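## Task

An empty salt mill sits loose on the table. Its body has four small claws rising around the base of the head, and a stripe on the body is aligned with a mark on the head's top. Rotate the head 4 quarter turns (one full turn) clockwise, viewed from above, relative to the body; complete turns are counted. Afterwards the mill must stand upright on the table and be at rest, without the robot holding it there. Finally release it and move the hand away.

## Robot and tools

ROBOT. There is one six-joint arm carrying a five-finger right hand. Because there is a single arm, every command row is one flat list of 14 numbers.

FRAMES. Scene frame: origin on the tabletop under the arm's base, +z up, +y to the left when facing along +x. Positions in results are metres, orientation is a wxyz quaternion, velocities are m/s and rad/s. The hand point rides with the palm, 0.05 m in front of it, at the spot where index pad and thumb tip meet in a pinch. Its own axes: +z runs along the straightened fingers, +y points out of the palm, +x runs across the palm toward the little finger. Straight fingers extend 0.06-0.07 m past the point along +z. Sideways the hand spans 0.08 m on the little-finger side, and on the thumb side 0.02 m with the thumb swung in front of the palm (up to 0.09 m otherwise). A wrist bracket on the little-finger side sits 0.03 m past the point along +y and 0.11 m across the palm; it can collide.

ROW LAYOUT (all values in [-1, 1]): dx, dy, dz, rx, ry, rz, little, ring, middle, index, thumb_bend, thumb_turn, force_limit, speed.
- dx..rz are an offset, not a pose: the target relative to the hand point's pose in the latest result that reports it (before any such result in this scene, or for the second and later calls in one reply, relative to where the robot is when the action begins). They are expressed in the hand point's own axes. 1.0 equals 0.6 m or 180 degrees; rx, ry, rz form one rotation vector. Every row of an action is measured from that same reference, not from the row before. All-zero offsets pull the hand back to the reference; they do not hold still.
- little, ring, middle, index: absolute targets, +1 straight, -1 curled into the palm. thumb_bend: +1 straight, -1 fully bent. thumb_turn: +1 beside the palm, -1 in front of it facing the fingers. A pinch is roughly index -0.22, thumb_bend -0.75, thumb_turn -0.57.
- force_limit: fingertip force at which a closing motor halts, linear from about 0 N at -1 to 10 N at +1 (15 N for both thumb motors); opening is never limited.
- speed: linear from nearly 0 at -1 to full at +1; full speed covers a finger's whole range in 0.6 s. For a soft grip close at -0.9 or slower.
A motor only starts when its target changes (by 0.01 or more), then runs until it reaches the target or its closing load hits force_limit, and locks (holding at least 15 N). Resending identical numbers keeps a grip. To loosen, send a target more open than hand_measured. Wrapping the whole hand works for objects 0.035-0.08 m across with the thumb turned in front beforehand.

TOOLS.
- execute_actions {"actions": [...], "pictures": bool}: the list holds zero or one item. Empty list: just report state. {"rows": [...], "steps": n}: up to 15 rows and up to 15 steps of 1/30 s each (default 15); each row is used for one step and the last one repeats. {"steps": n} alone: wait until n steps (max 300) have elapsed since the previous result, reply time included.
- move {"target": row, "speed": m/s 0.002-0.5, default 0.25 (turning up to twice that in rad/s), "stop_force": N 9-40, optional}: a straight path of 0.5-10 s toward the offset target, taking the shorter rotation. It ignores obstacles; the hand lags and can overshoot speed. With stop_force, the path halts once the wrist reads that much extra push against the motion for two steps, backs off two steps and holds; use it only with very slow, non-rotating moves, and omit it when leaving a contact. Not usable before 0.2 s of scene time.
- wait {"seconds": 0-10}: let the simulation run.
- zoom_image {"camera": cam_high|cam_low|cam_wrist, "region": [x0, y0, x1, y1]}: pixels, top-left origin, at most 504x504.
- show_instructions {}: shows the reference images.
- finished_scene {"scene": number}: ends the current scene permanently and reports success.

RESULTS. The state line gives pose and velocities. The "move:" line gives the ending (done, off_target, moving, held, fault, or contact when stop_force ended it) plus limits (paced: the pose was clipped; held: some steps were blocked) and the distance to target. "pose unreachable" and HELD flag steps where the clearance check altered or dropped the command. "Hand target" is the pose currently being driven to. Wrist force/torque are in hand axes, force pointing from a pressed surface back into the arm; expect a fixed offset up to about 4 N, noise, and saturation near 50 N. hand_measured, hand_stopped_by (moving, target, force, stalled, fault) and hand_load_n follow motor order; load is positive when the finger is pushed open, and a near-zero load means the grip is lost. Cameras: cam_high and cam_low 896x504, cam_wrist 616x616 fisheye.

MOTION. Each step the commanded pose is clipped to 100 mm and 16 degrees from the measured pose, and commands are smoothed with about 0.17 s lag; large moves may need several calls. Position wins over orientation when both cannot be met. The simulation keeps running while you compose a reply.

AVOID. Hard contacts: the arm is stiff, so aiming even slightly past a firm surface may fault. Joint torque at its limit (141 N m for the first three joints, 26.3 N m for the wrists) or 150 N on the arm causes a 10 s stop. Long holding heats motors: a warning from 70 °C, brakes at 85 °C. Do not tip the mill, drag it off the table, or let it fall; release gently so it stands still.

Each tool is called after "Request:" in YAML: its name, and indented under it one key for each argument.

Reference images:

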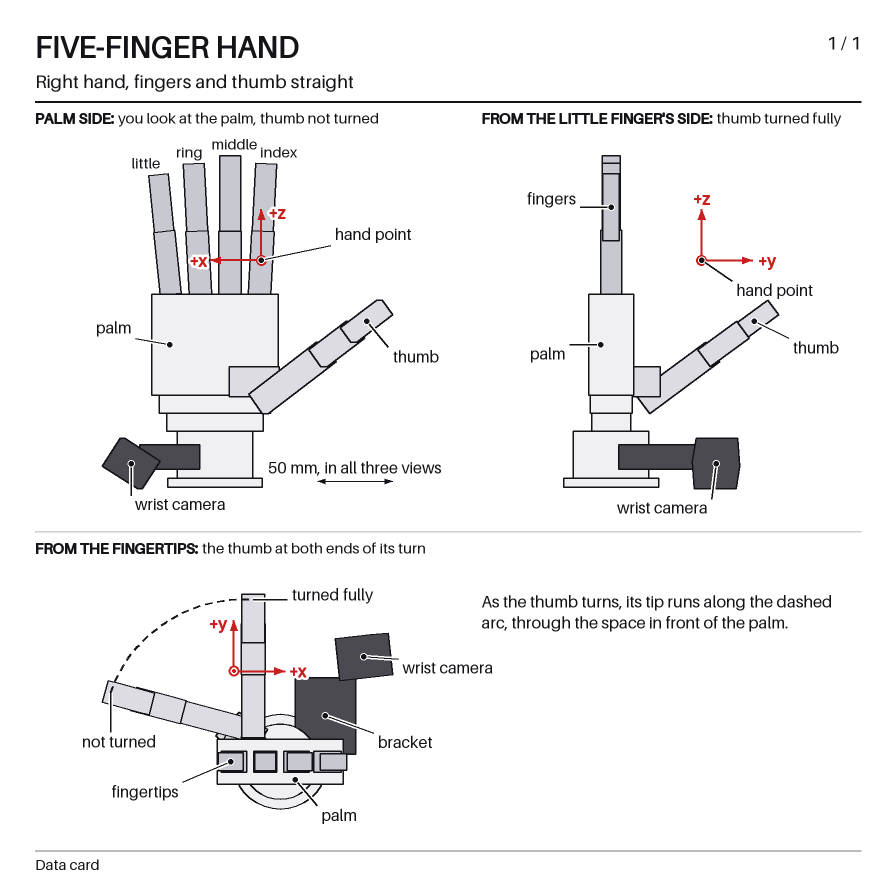

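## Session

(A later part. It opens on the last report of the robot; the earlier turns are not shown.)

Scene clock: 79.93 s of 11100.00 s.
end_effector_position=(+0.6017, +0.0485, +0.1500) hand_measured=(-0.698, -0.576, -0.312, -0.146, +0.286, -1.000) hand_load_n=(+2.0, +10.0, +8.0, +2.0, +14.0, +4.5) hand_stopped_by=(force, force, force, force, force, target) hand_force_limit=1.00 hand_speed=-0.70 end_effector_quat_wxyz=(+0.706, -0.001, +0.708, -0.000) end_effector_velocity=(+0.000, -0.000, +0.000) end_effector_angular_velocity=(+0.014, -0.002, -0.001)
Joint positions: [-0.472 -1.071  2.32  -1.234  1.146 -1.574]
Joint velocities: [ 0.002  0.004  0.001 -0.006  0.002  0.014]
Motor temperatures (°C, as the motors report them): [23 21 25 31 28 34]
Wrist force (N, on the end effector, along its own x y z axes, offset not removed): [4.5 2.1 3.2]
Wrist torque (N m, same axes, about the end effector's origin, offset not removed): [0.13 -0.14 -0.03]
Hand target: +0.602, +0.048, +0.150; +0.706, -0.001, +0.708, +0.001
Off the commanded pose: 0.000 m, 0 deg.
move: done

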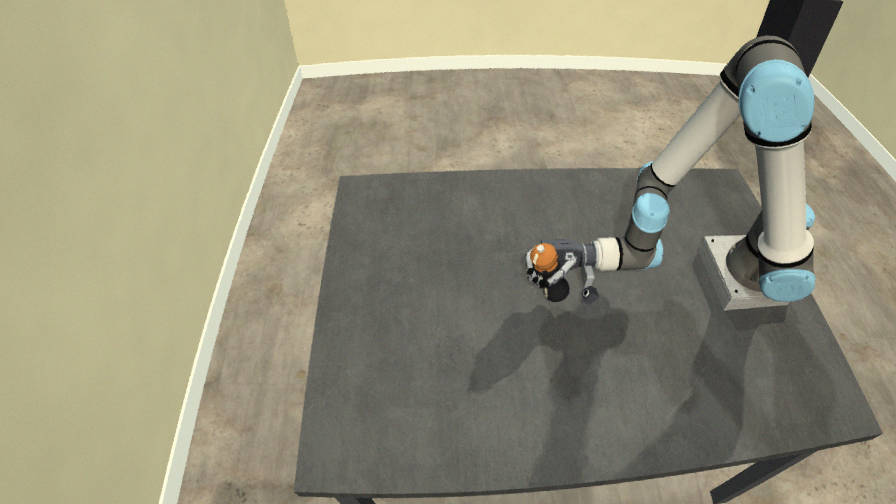

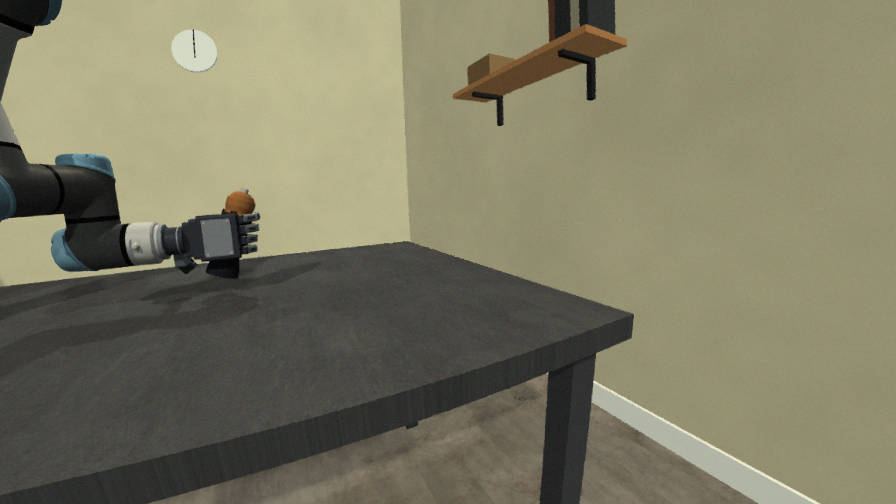

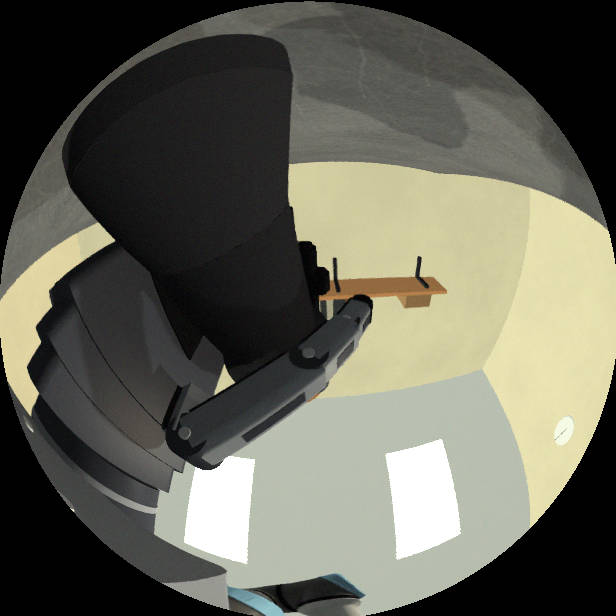

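Request:
move:
  target: [0.015,0,0,0,0,-0.3,-0.98,-1,-1,-0.98,-0.98,-1,1,-0.7]
  speed: 0.4

Request:
move:
  target: [0.1039,0.143,0,0,0,-0.4,-0.98,-1,-1,-0.98,-0.98,-1,1,-0.7]
  speed: 0.3

Request:
move:
  target: [-0.01,0.0135,0,0,0,0,-0.98,-1,-1,-0.98,-0.98,-1,1,-0.7]
  speed: 0.004
  stop_force: 12

Scene clock: 86.13 s of 11100.00 s.
end_effector_position=(+0.6016, +0.0484, +0.1410) hand_measured=(-0.698, -0.576, -0.312, -0.146, +0.286, -1.000) hand_load_n=(+2.0, +10.0, +8.0, +2.0, +14.0, +5.0) hand_stopped_by=(force, force, force, force, force, target) hand_force_limit=1.00 hand_speed=-0.70 end_effector_quat_wxyz=(+0.629, -0.322, +0.631, -0.320) end_effector_velocity=(-0.000, -0.000, -0.001) end_effector_angular_velocity=(-0.013, +0.004, -0.002)
Joint positions: [-0.472 -1.223  2.306 -1.068  1.146 -2.515]
Joint velocities: [ 0.002 -0.002 -0.001  0.008  0.004 -0.015]
Motor temperatures (°C, as the motors report them): [23 21 25 31 28 34]
Wrist force (N, on the end effector, along its own x y z axes, offset not removed): [2.1 7.9 2.4]
Wrist torque (N m, same axes, about the end effector's origin, offset not removed): [0.54 -0.05 0.26]
Hand target: +0.602, +0.048, +0.141; +0.629, -0.323, +0.630, -0.321
Off the commanded pose: 0.000 m, 0 deg.
After step 90, 1.33 s passed at rest.
move: done

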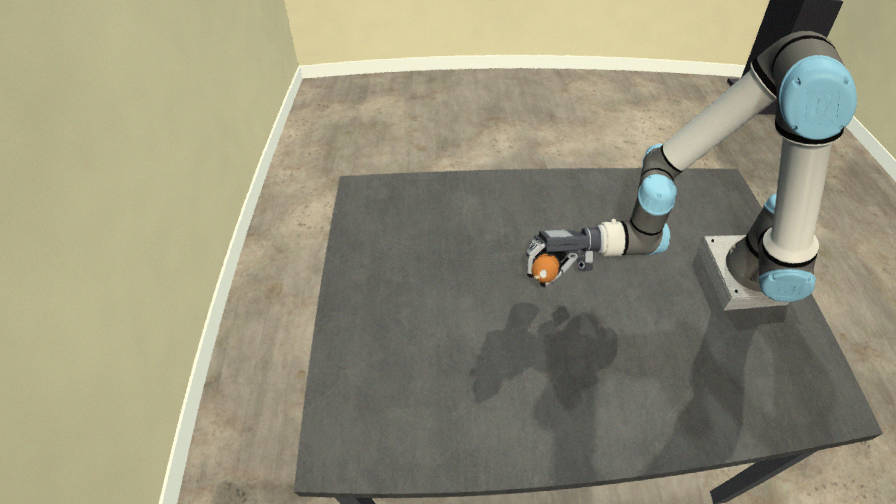

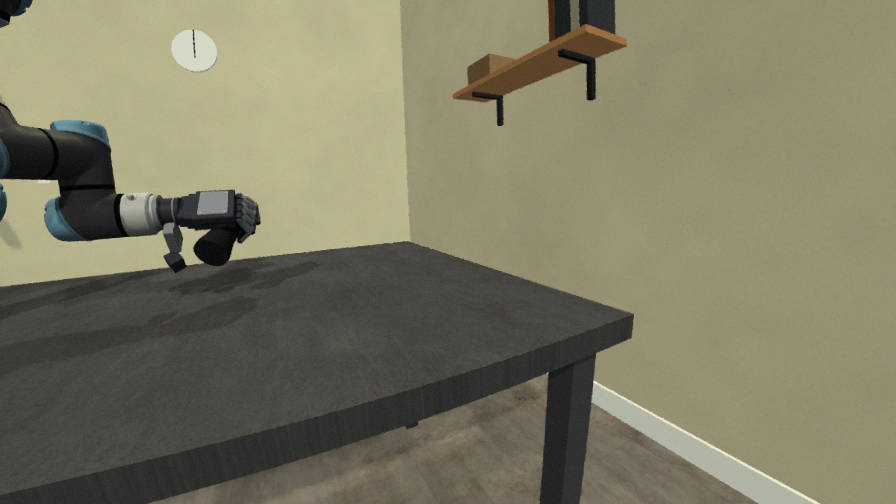

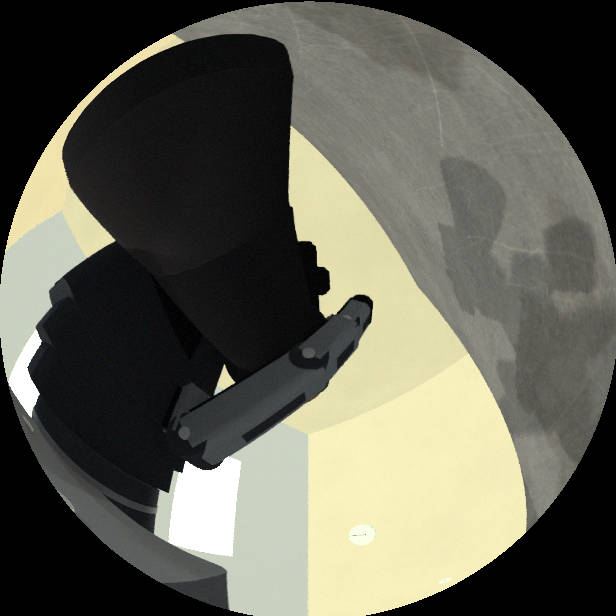

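Scene clock: 88.83 s of 11100.00 s.
end_effector_position=(+0.6014, +0.0484, +0.0351) hand_measured=(-0.698, -0.576, -0.312, -0.146, +0.286, -1.000) hand_load_n=(+1.5, +10.0, +8.0, +2.5, +14.0, +6.0) hand_stopped_by=(force, force, force, force, force, target) hand_force_limit=1.00 hand_speed=-0.70 end_effector_quat_wxyz=(-0.322, +0.631, -0.321, +0.629) end_effector_velocity=(-0.000, +0.000, -0.001) end_effector_angular_velocity=(-0.014, -0.002, +0.001)
Joint positions: [-0.268 -1.014  2.307 -1.278  1.35  -3.767]
Joint velocities: [ 0.004  0.004  0.    -0.007  0.003 -0.014]
Motor temperatures (°C, as the motors report them): [23 21 25 31 28 34]
Wrist force (N, on the end effector, along its own x y z axes, offset not removed): [-6.2 8.1 3.3]
Wrist torque (N m, same axes, about the end effector's origin, offset not removed): [0.50 0.38 0.08]
Hand target: +0.601, +0.048, +0.035; -0.321, +0.631, -0.321, +0.629
Off the commanded pose: 0.000 m, 0 deg.
move: done

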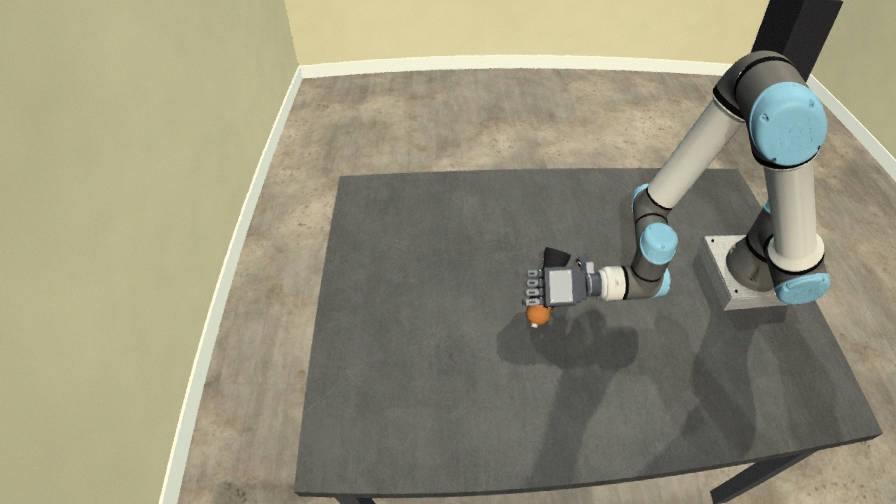

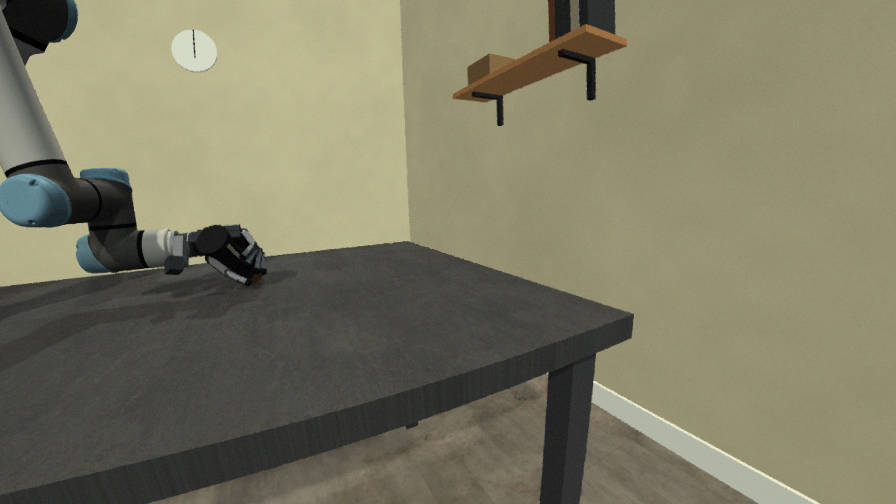

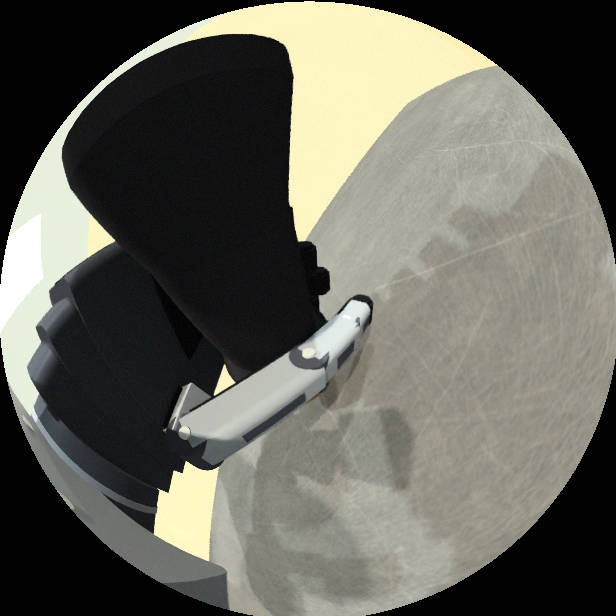

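Scene clock: 90.40 s of 11100.00 s.
end_effector_position=(+0.6015, +0.0484, +0.0304) hand_measured=(-0.698, -0.576, -0.312, -0.146, +0.286, -1.000) hand_load_n=(+1.5, +10.0, +8.0, +2.0, +13.5, +5.5) hand_stopped_by=(force, force, force, force, force, target) hand_force_limit=1.00 hand_speed=-0.70 end_effector_quat_wxyz=(-0.322, +0.631, -0.321, +0.629) end_effector_velocity=(-0.002, +0.000, -0.001) end_effector_angular_velocity=(+0.002, +0.006, +0.000)
Joint positions: [-0.268 -1.     2.306 -1.292  1.35  -3.767]
Joint velocities: [-0.    -0.004  0.003  0.006 -0.     0.001]
Motor temperatures (°C, as the motors report them): [23 21 25 31 28 34]
Wrist force (N, on the end effector, along its own x y z axes, offset not removed): [7.9 -3.9 -0.9]
Wrist torque (N m, same axes, about the end effector's origin, offset not removed): [0.48 -0.16 0.69]
Hand target: +0.601, +0.048, +0.031; -0.322, +0.631, -0.321, +0.629
Off the commanded pose: 0.005 m, 0 deg.
move: contact

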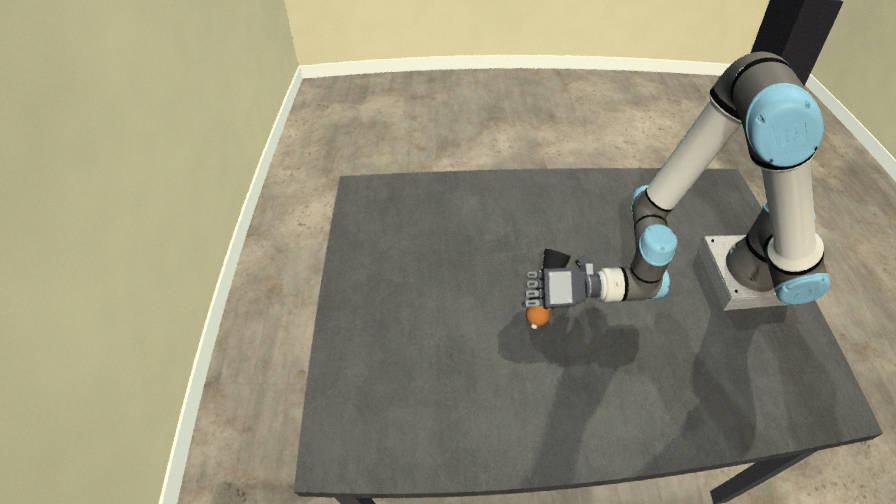

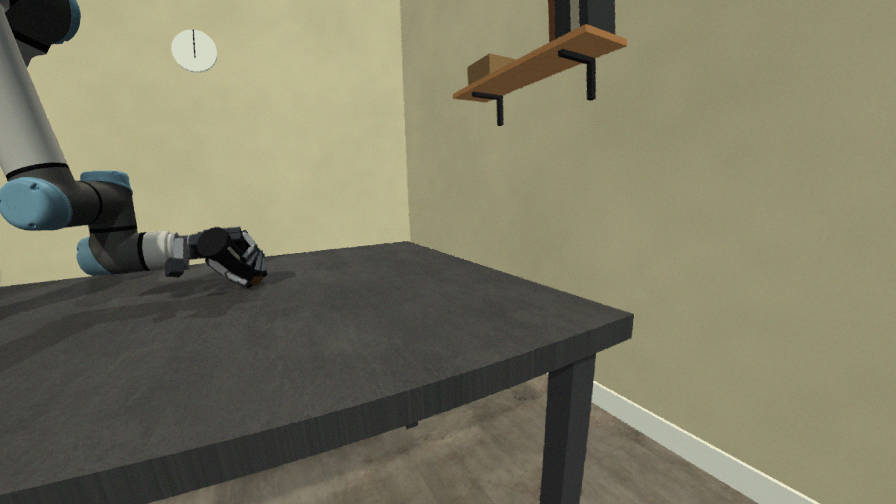

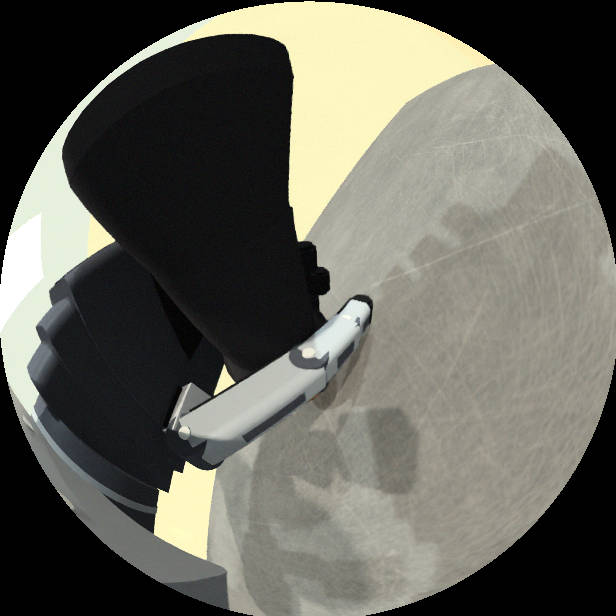

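First press to .0301, then roll 5 mm.

Request:
move:
  target: [-0.0003,0.0004,0,0,0,0,-0.98,-1,-1,-0.98,-0.98,-1,1,-0.7]
  speed: 0.004

Request:
move:
  target: [-0.0025,-0.0016,-0.008,0,0,0,-0.98,-1,-1,-0.98,-0.98,-1,1,-0.7]
  speed: 0.01

Request:
move:
  target: [0.108,-0.148,0,0,0,0.4,-0.98,-1,-1,-0.98,-0.98,-1,1,-0.7]
  speed: 0.3

Request:
move:
  target: [0,0,0,0,0,0.3,-0.98,-1,-1,-0.98,-0.98,-1,1,-0.7]
  speed: 0.3

Request:
zoom_image:
  camera: "cam_high"
  region: [480, 210, 620, 330]

Scene clock: 94.10 s of 11100.00 s.
end_effector_position=(+0.6015, +0.0484, +0.0302) hand_measured=(-0.698, -0.576, -0.312, -0.146, +0.286, -1.000) hand_load_n=(+1.5, +10.0, +8.0, +2.0, +13.5, +5.0) hand_stopped_by=(force, force, force, force, force, target) hand_force_limit=1.00 hand_speed=-0.70 end_effector_quat_wxyz=(-0.322, +0.631, -0.321, +0.629) end_effector_velocity=(-0.001, +0.000, -0.001) end_effector_angular_velocity=(+0.001, +0.003, -0.000)
Joint positions: [-0.268 -0.999  2.306 -1.293  1.35  -3.767]
Joint velocities: [-0.     0.001  0.     0.001  0.     0.001]
Motor temperatures (°C, as the motors report them): [23 21 25 31 28 34]
Wrist force (N, on the end effector, along its own x y z axes, offset not removed): [13.0 -10.2 -4.1]
Wrist torque (N m, same axes, about the end effector's origin, offset not removed): [0.42 -0.21 0.85]
Hand target: +0.601, +0.048, +0.030; -0.322, +0.631, -0.321, +0.629
Off the commanded pose: 0.000 m, 0 deg.
move: done

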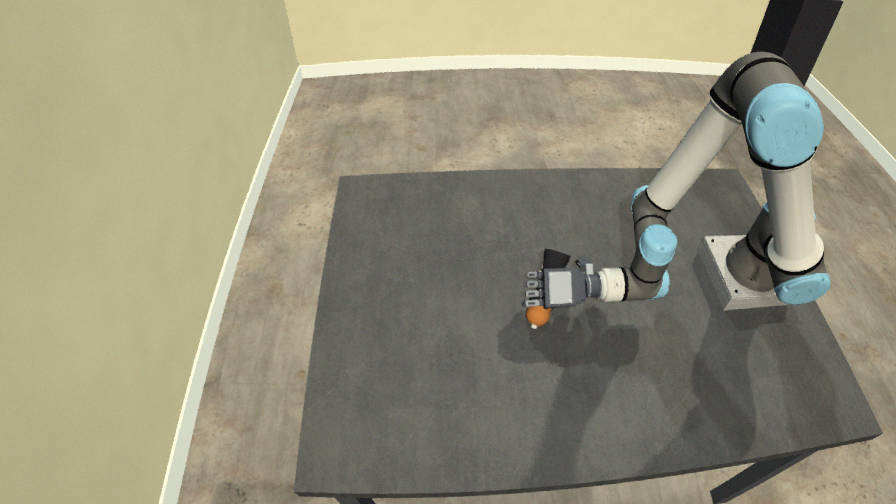

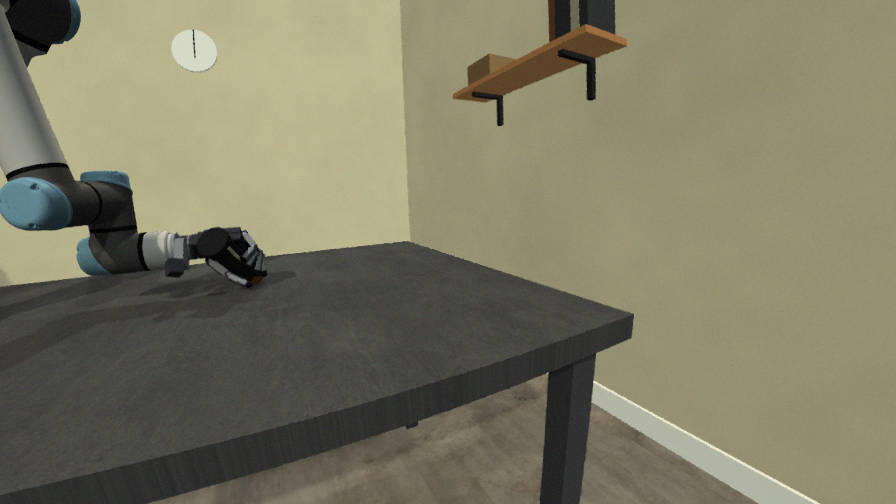

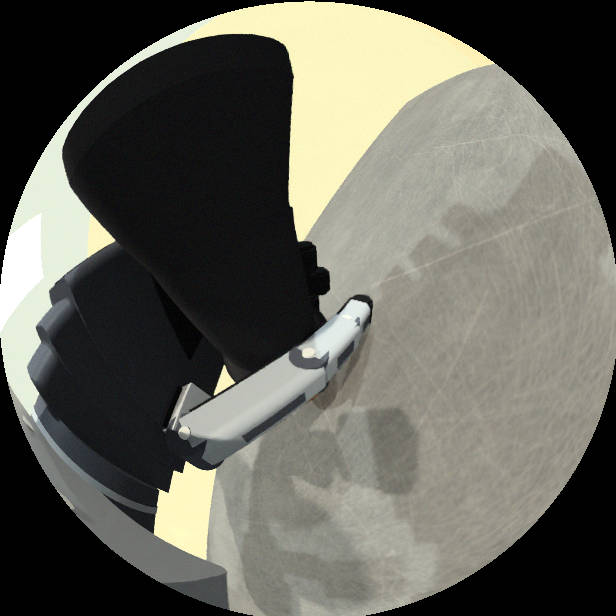

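Scene clock: 94.83 s of 11100.00 s.
end_effector_position=(+0.5970, +0.0501, +0.0301) hand_measured=(-0.698, -0.576, -0.312, -0.146, +0.286, -1.000) hand_load_n=(+1.0, +9.0, +8.0, +3.0, +13.5, +7.5) hand_stopped_by=(force, force, force, force, force, target) hand_force_limit=1.00 hand_speed=-0.70 end_effector_quat_wxyz=(-0.322, +0.631, -0.321, +0.629) end_effector_velocity=(-0.003, +0.001, -0.000) end_effector_angular_velocity=(+0.000, +0.001, -0.000)
Joint positions: [-0.266 -1.003  2.318 -1.301  1.352 -3.767]
Joint velocities: [ 0.001 -0.002  0.007 -0.004  0.001 -0.   ]
Motor temperatures (°C, as the motors report them): [23 21 25 31 28 34]
Wrist force (N, on the end effector, along its own x y z axes, offset not removed): [8.7 -7.4 4.6]
Wrist torque (N m, same axes, about the end effector's origin, offset not removed): [0.48 0.03 0.81]
Hand target: +0.597, +0.050, +0.030; -0.322, +0.631, -0.321, +0.629
Off the commanded pose: 0.000 m, 0 deg.
move: done

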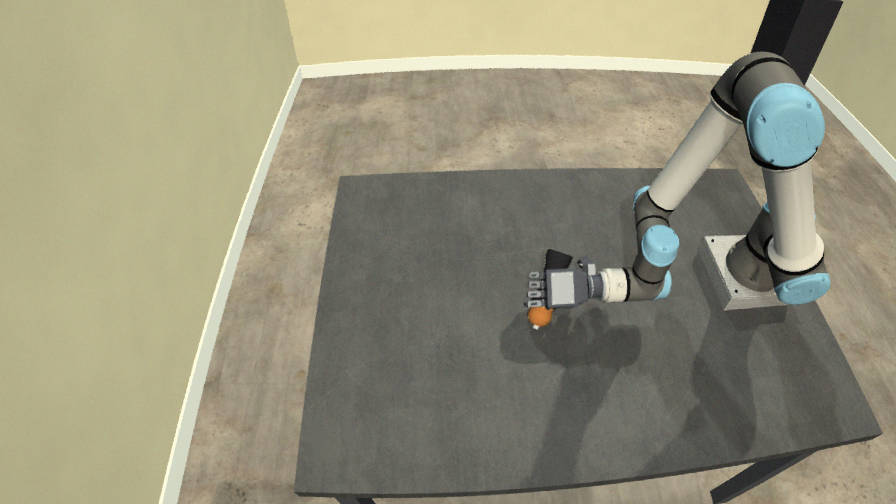

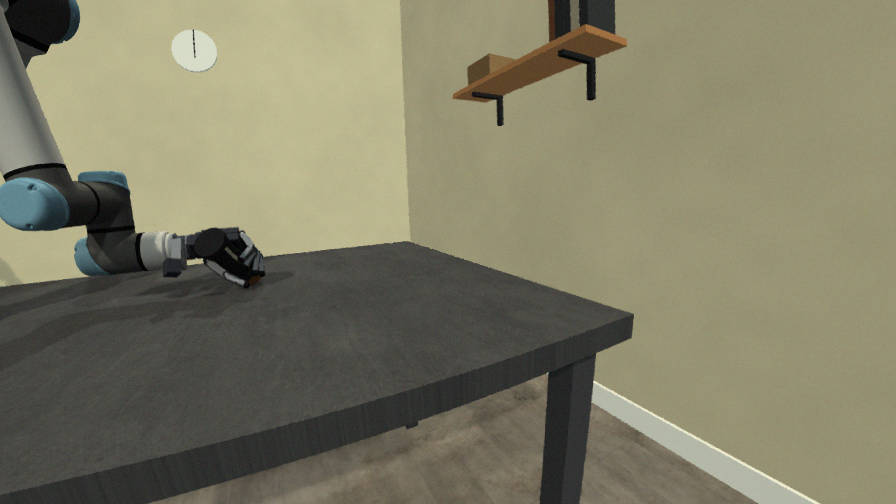

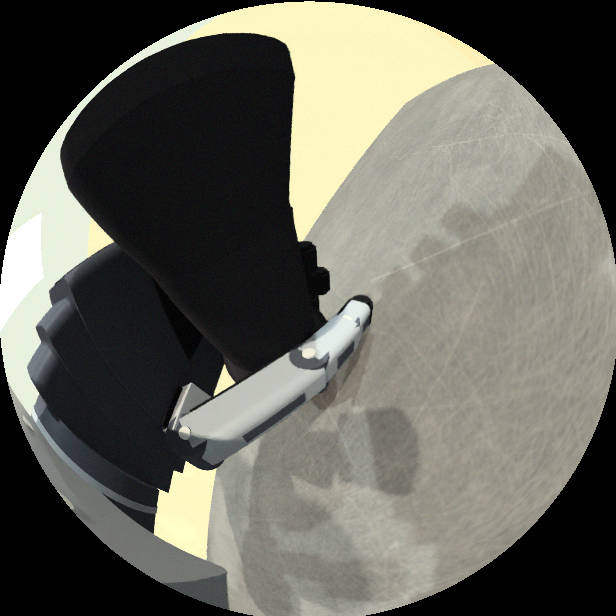

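Scene clock: 97.53 s of 11100.00 s.
end_effector_position=(+0.5972, +0.0496, +0.1399) hand_measured=(-0.698, -0.576, -0.312, -0.146, +0.286, -1.000) hand_load_n=(+2.0, +10.0, +8.0, +2.0, +14.0, +5.0) hand_stopped_by=(force, force, force, force, force, target) hand_force_limit=1.00 hand_speed=-0.70 end_effector_quat_wxyz=(+0.629, -0.322, +0.631, -0.320) end_effector_velocity=(-0.000, -0.000, +0.001) end_effector_angular_velocity=(+0.014, +0.000, +0.000)
Joint positions: [-0.474 -1.227  2.32  -1.077  1.143 -2.515]
Joint velocities: [-0.002 -0.     0.     0.    -0.002  0.014]
Motor temperatures (°C, as the motors report them): [23 21 25 31 28 34]
Wrist force (N, on the end effector, along its own x y z axes, offset not removed): [3.0 7.5 1.8]
Wrist torque (N m, same axes, about the end effector's origin, offset not removed): [0.51 -0.16 0.28]
Hand target: +0.597, +0.050, +0.140; +0.630, -0.321, +0.631, -0.319
Off the commanded pose: 0.000 m, 0 deg.
move: done

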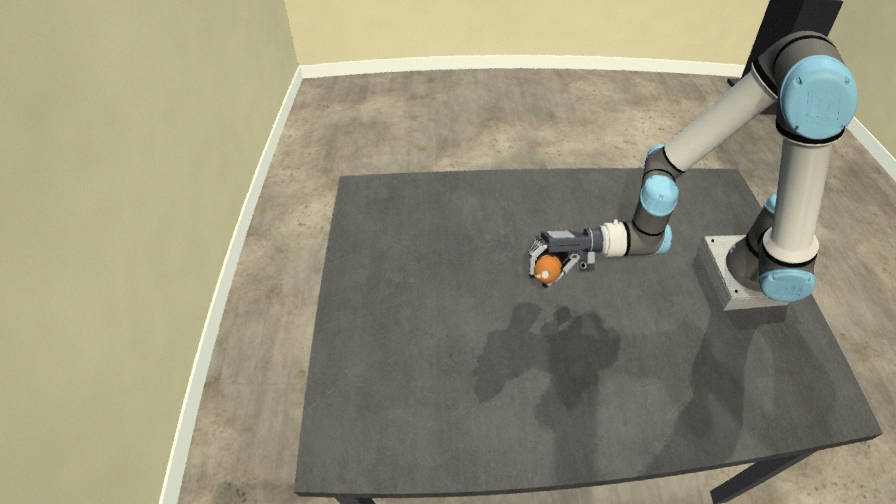

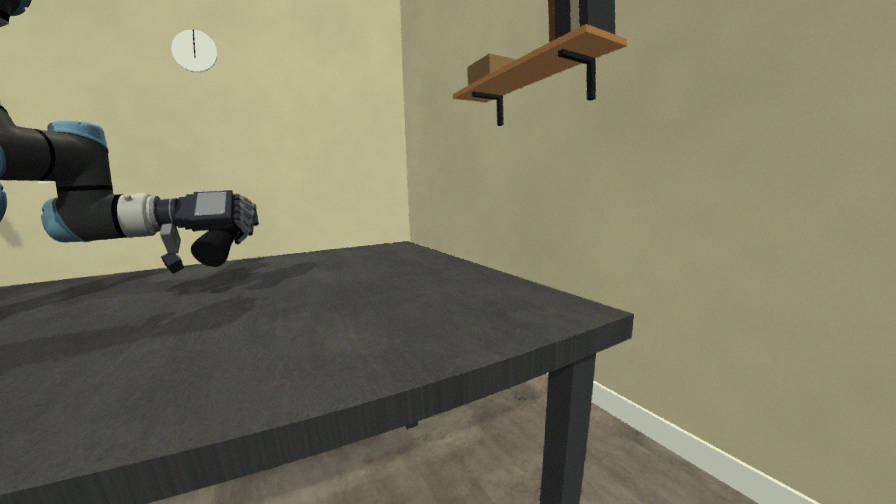

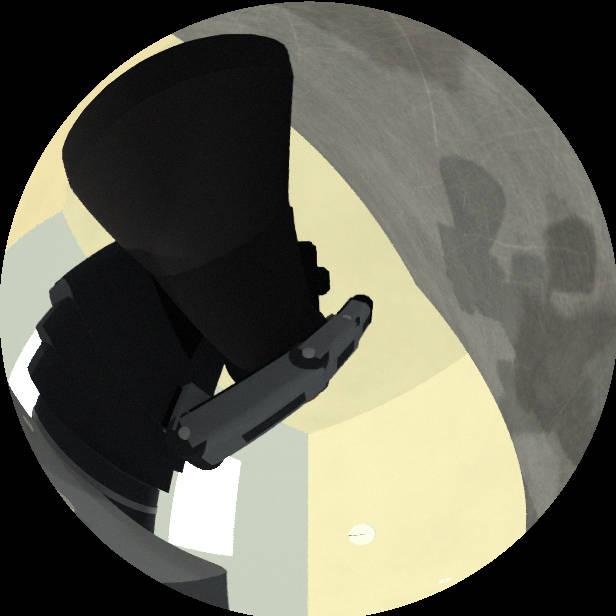

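Scene clock: 99.70 s of 11100.00 s.
end_effector_position=(+0.5972, +0.0497, +0.1399) hand_measured=(-0.698, -0.576, -0.312, -0.146, +0.286, -1.000) hand_load_n=(+2.0, +10.0, +8.0, +2.0, +14.0, +4.5) hand_stopped_by=(force, force, force, force, force, target) hand_force_limit=1.00 hand_speed=-0.70 end_effector_quat_wxyz=(+0.706, -0.001, +0.708, -0.000) end_effector_velocity=(+0.000, +0.000, +0.000) end_effector_angular_velocity=(+0.016, -0.003, -0.000)
Joint positions: [-0.474 -1.044  2.333 -1.273  1.143 -1.575]
Joint velocities: [ 0.002  0.004 -0.    -0.007  0.002  0.017]
Motor temperatures (°C, as the motors report them): [23 21 25 31 28 34]
Wrist force (N, on the end effector, along its own x y z axes, offset not removed): [5.6 2.7 2.4]
Wrist torque (N m, same axes, about the end effector's origin, offset not removed): [0.26 -0.31 0.08]
Hand target: +0.597, +0.050, +0.140; +0.706, -0.001, +0.708, +0.001
Off the commanded pose: 0.000 m, 0 deg.
move: done

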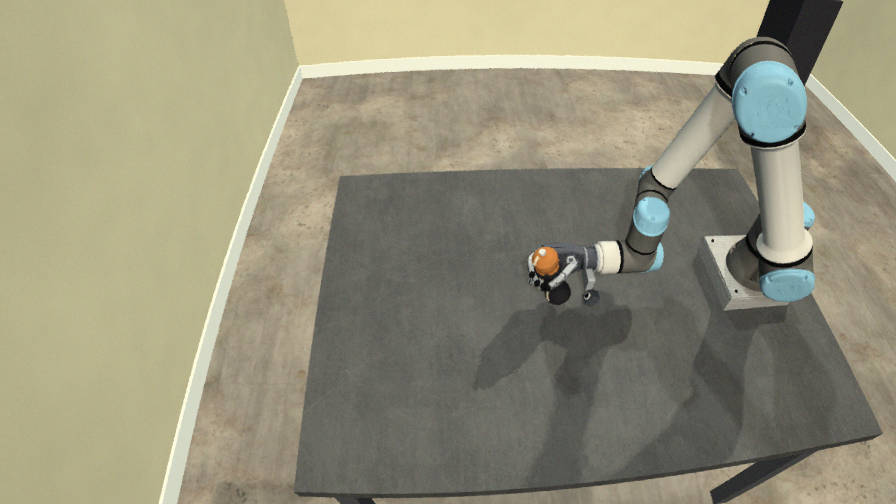

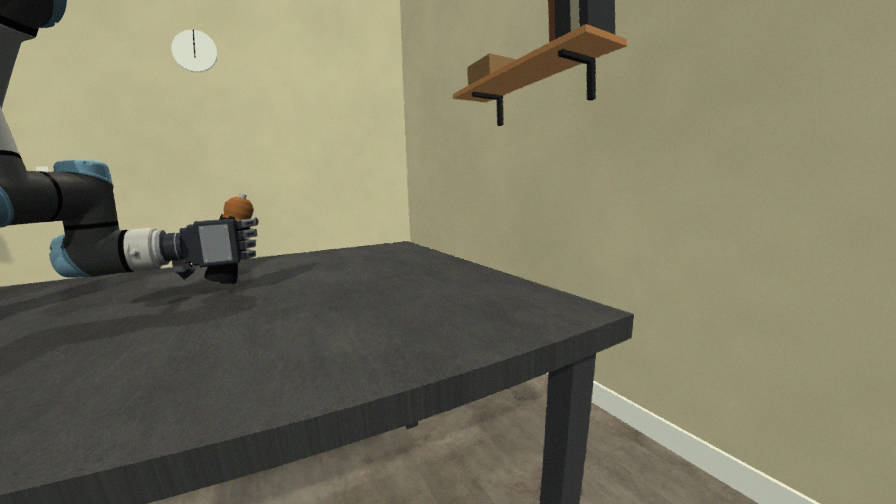

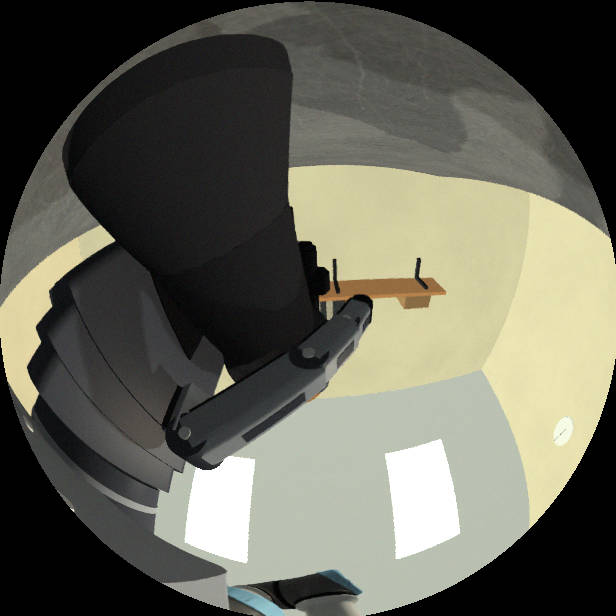

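Region (480, 210, 620, 330) of cam_high's 896x504 image, scaled by 3.600, with more detail than that image has; it fills the top 432 rows of this view, and the rest is white.

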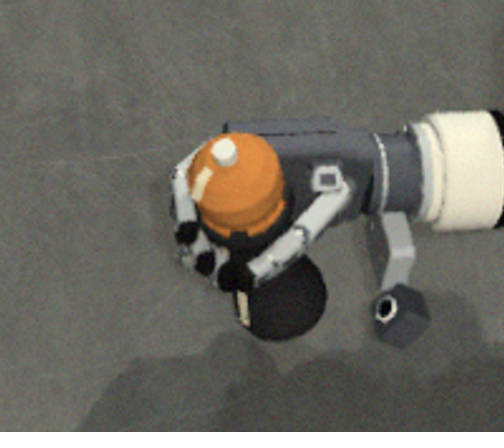

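Good. Lower to contact.

Request:
move:
  target: [0.043,0,0,0,0,0,-0.98,-1,-1,-0.98,-0.98,-1,1,-0.7]
  speed: 0.006
  stop_force: 9

Scene clock: 104.27 s of 11100.00 s.
end_effector_position=(+0.5972, +0.0496, +0.1197) hand_measured=(-0.698, -0.576, -0.312, -0.146, +0.286, -1.000) hand_load_n=(+1.5, +9.5, +8.0, +2.5, +14.0, +6.5) hand_stopped_by=(force, force, force, force, force, target) hand_force_limit=1.00 hand_speed=-0.70 end_effector_quat_wxyz=(+0.706, -0.001, +0.708, +0.000) end_effector_velocity=(-0.000, -0.000, +0.001) end_effector_angular_velocity=(+0.001, +0.001, -0.000)
Joint positions: [-0.475 -0.981  2.33  -1.334  1.143 -1.574]
Joint velocities: [-0.    -0.005  0.     0.006  0.     0.   ]
Motor temperatures (°C, as the motors report them): [23 21 25 31 28 34]
Wrist force (N, on the end effector, along its own x y z axes, offset not removed): [-10.0 4.1 2.7]
Wrist torque (N m, same axes, about the end effector's origin, offset not removed): [0.42 0.09 -0.15]
Hand target: +0.597, +0.050, +0.120; +0.706, -0.001, +0.708, +0.000
Off the commanded pose: 0.006 m, 0 deg.
move: contact

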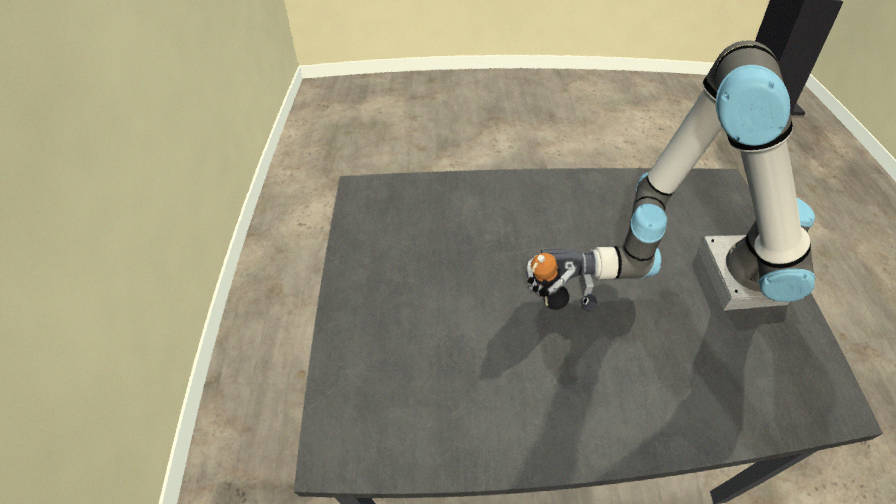

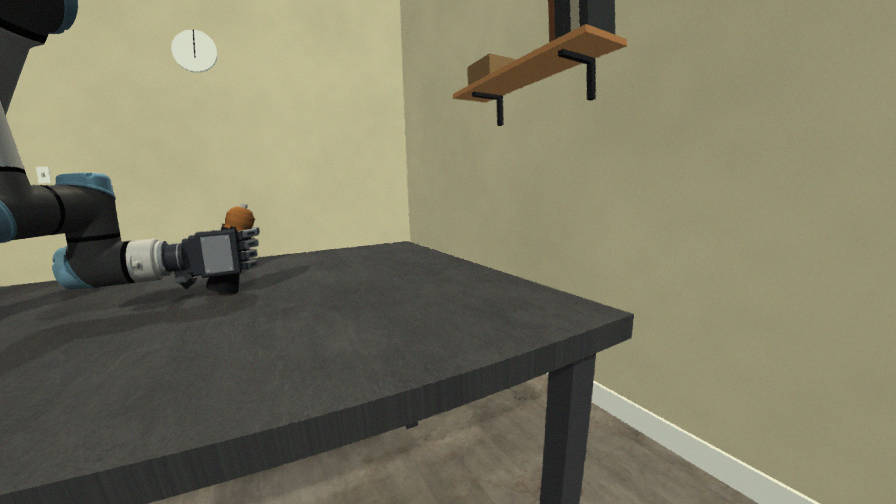

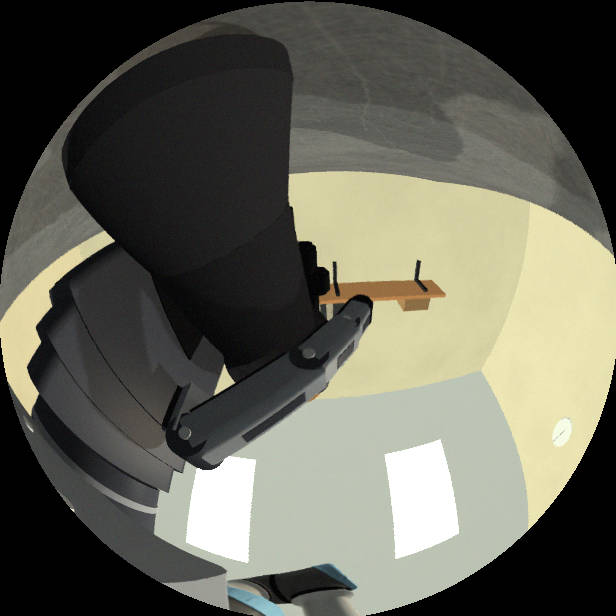

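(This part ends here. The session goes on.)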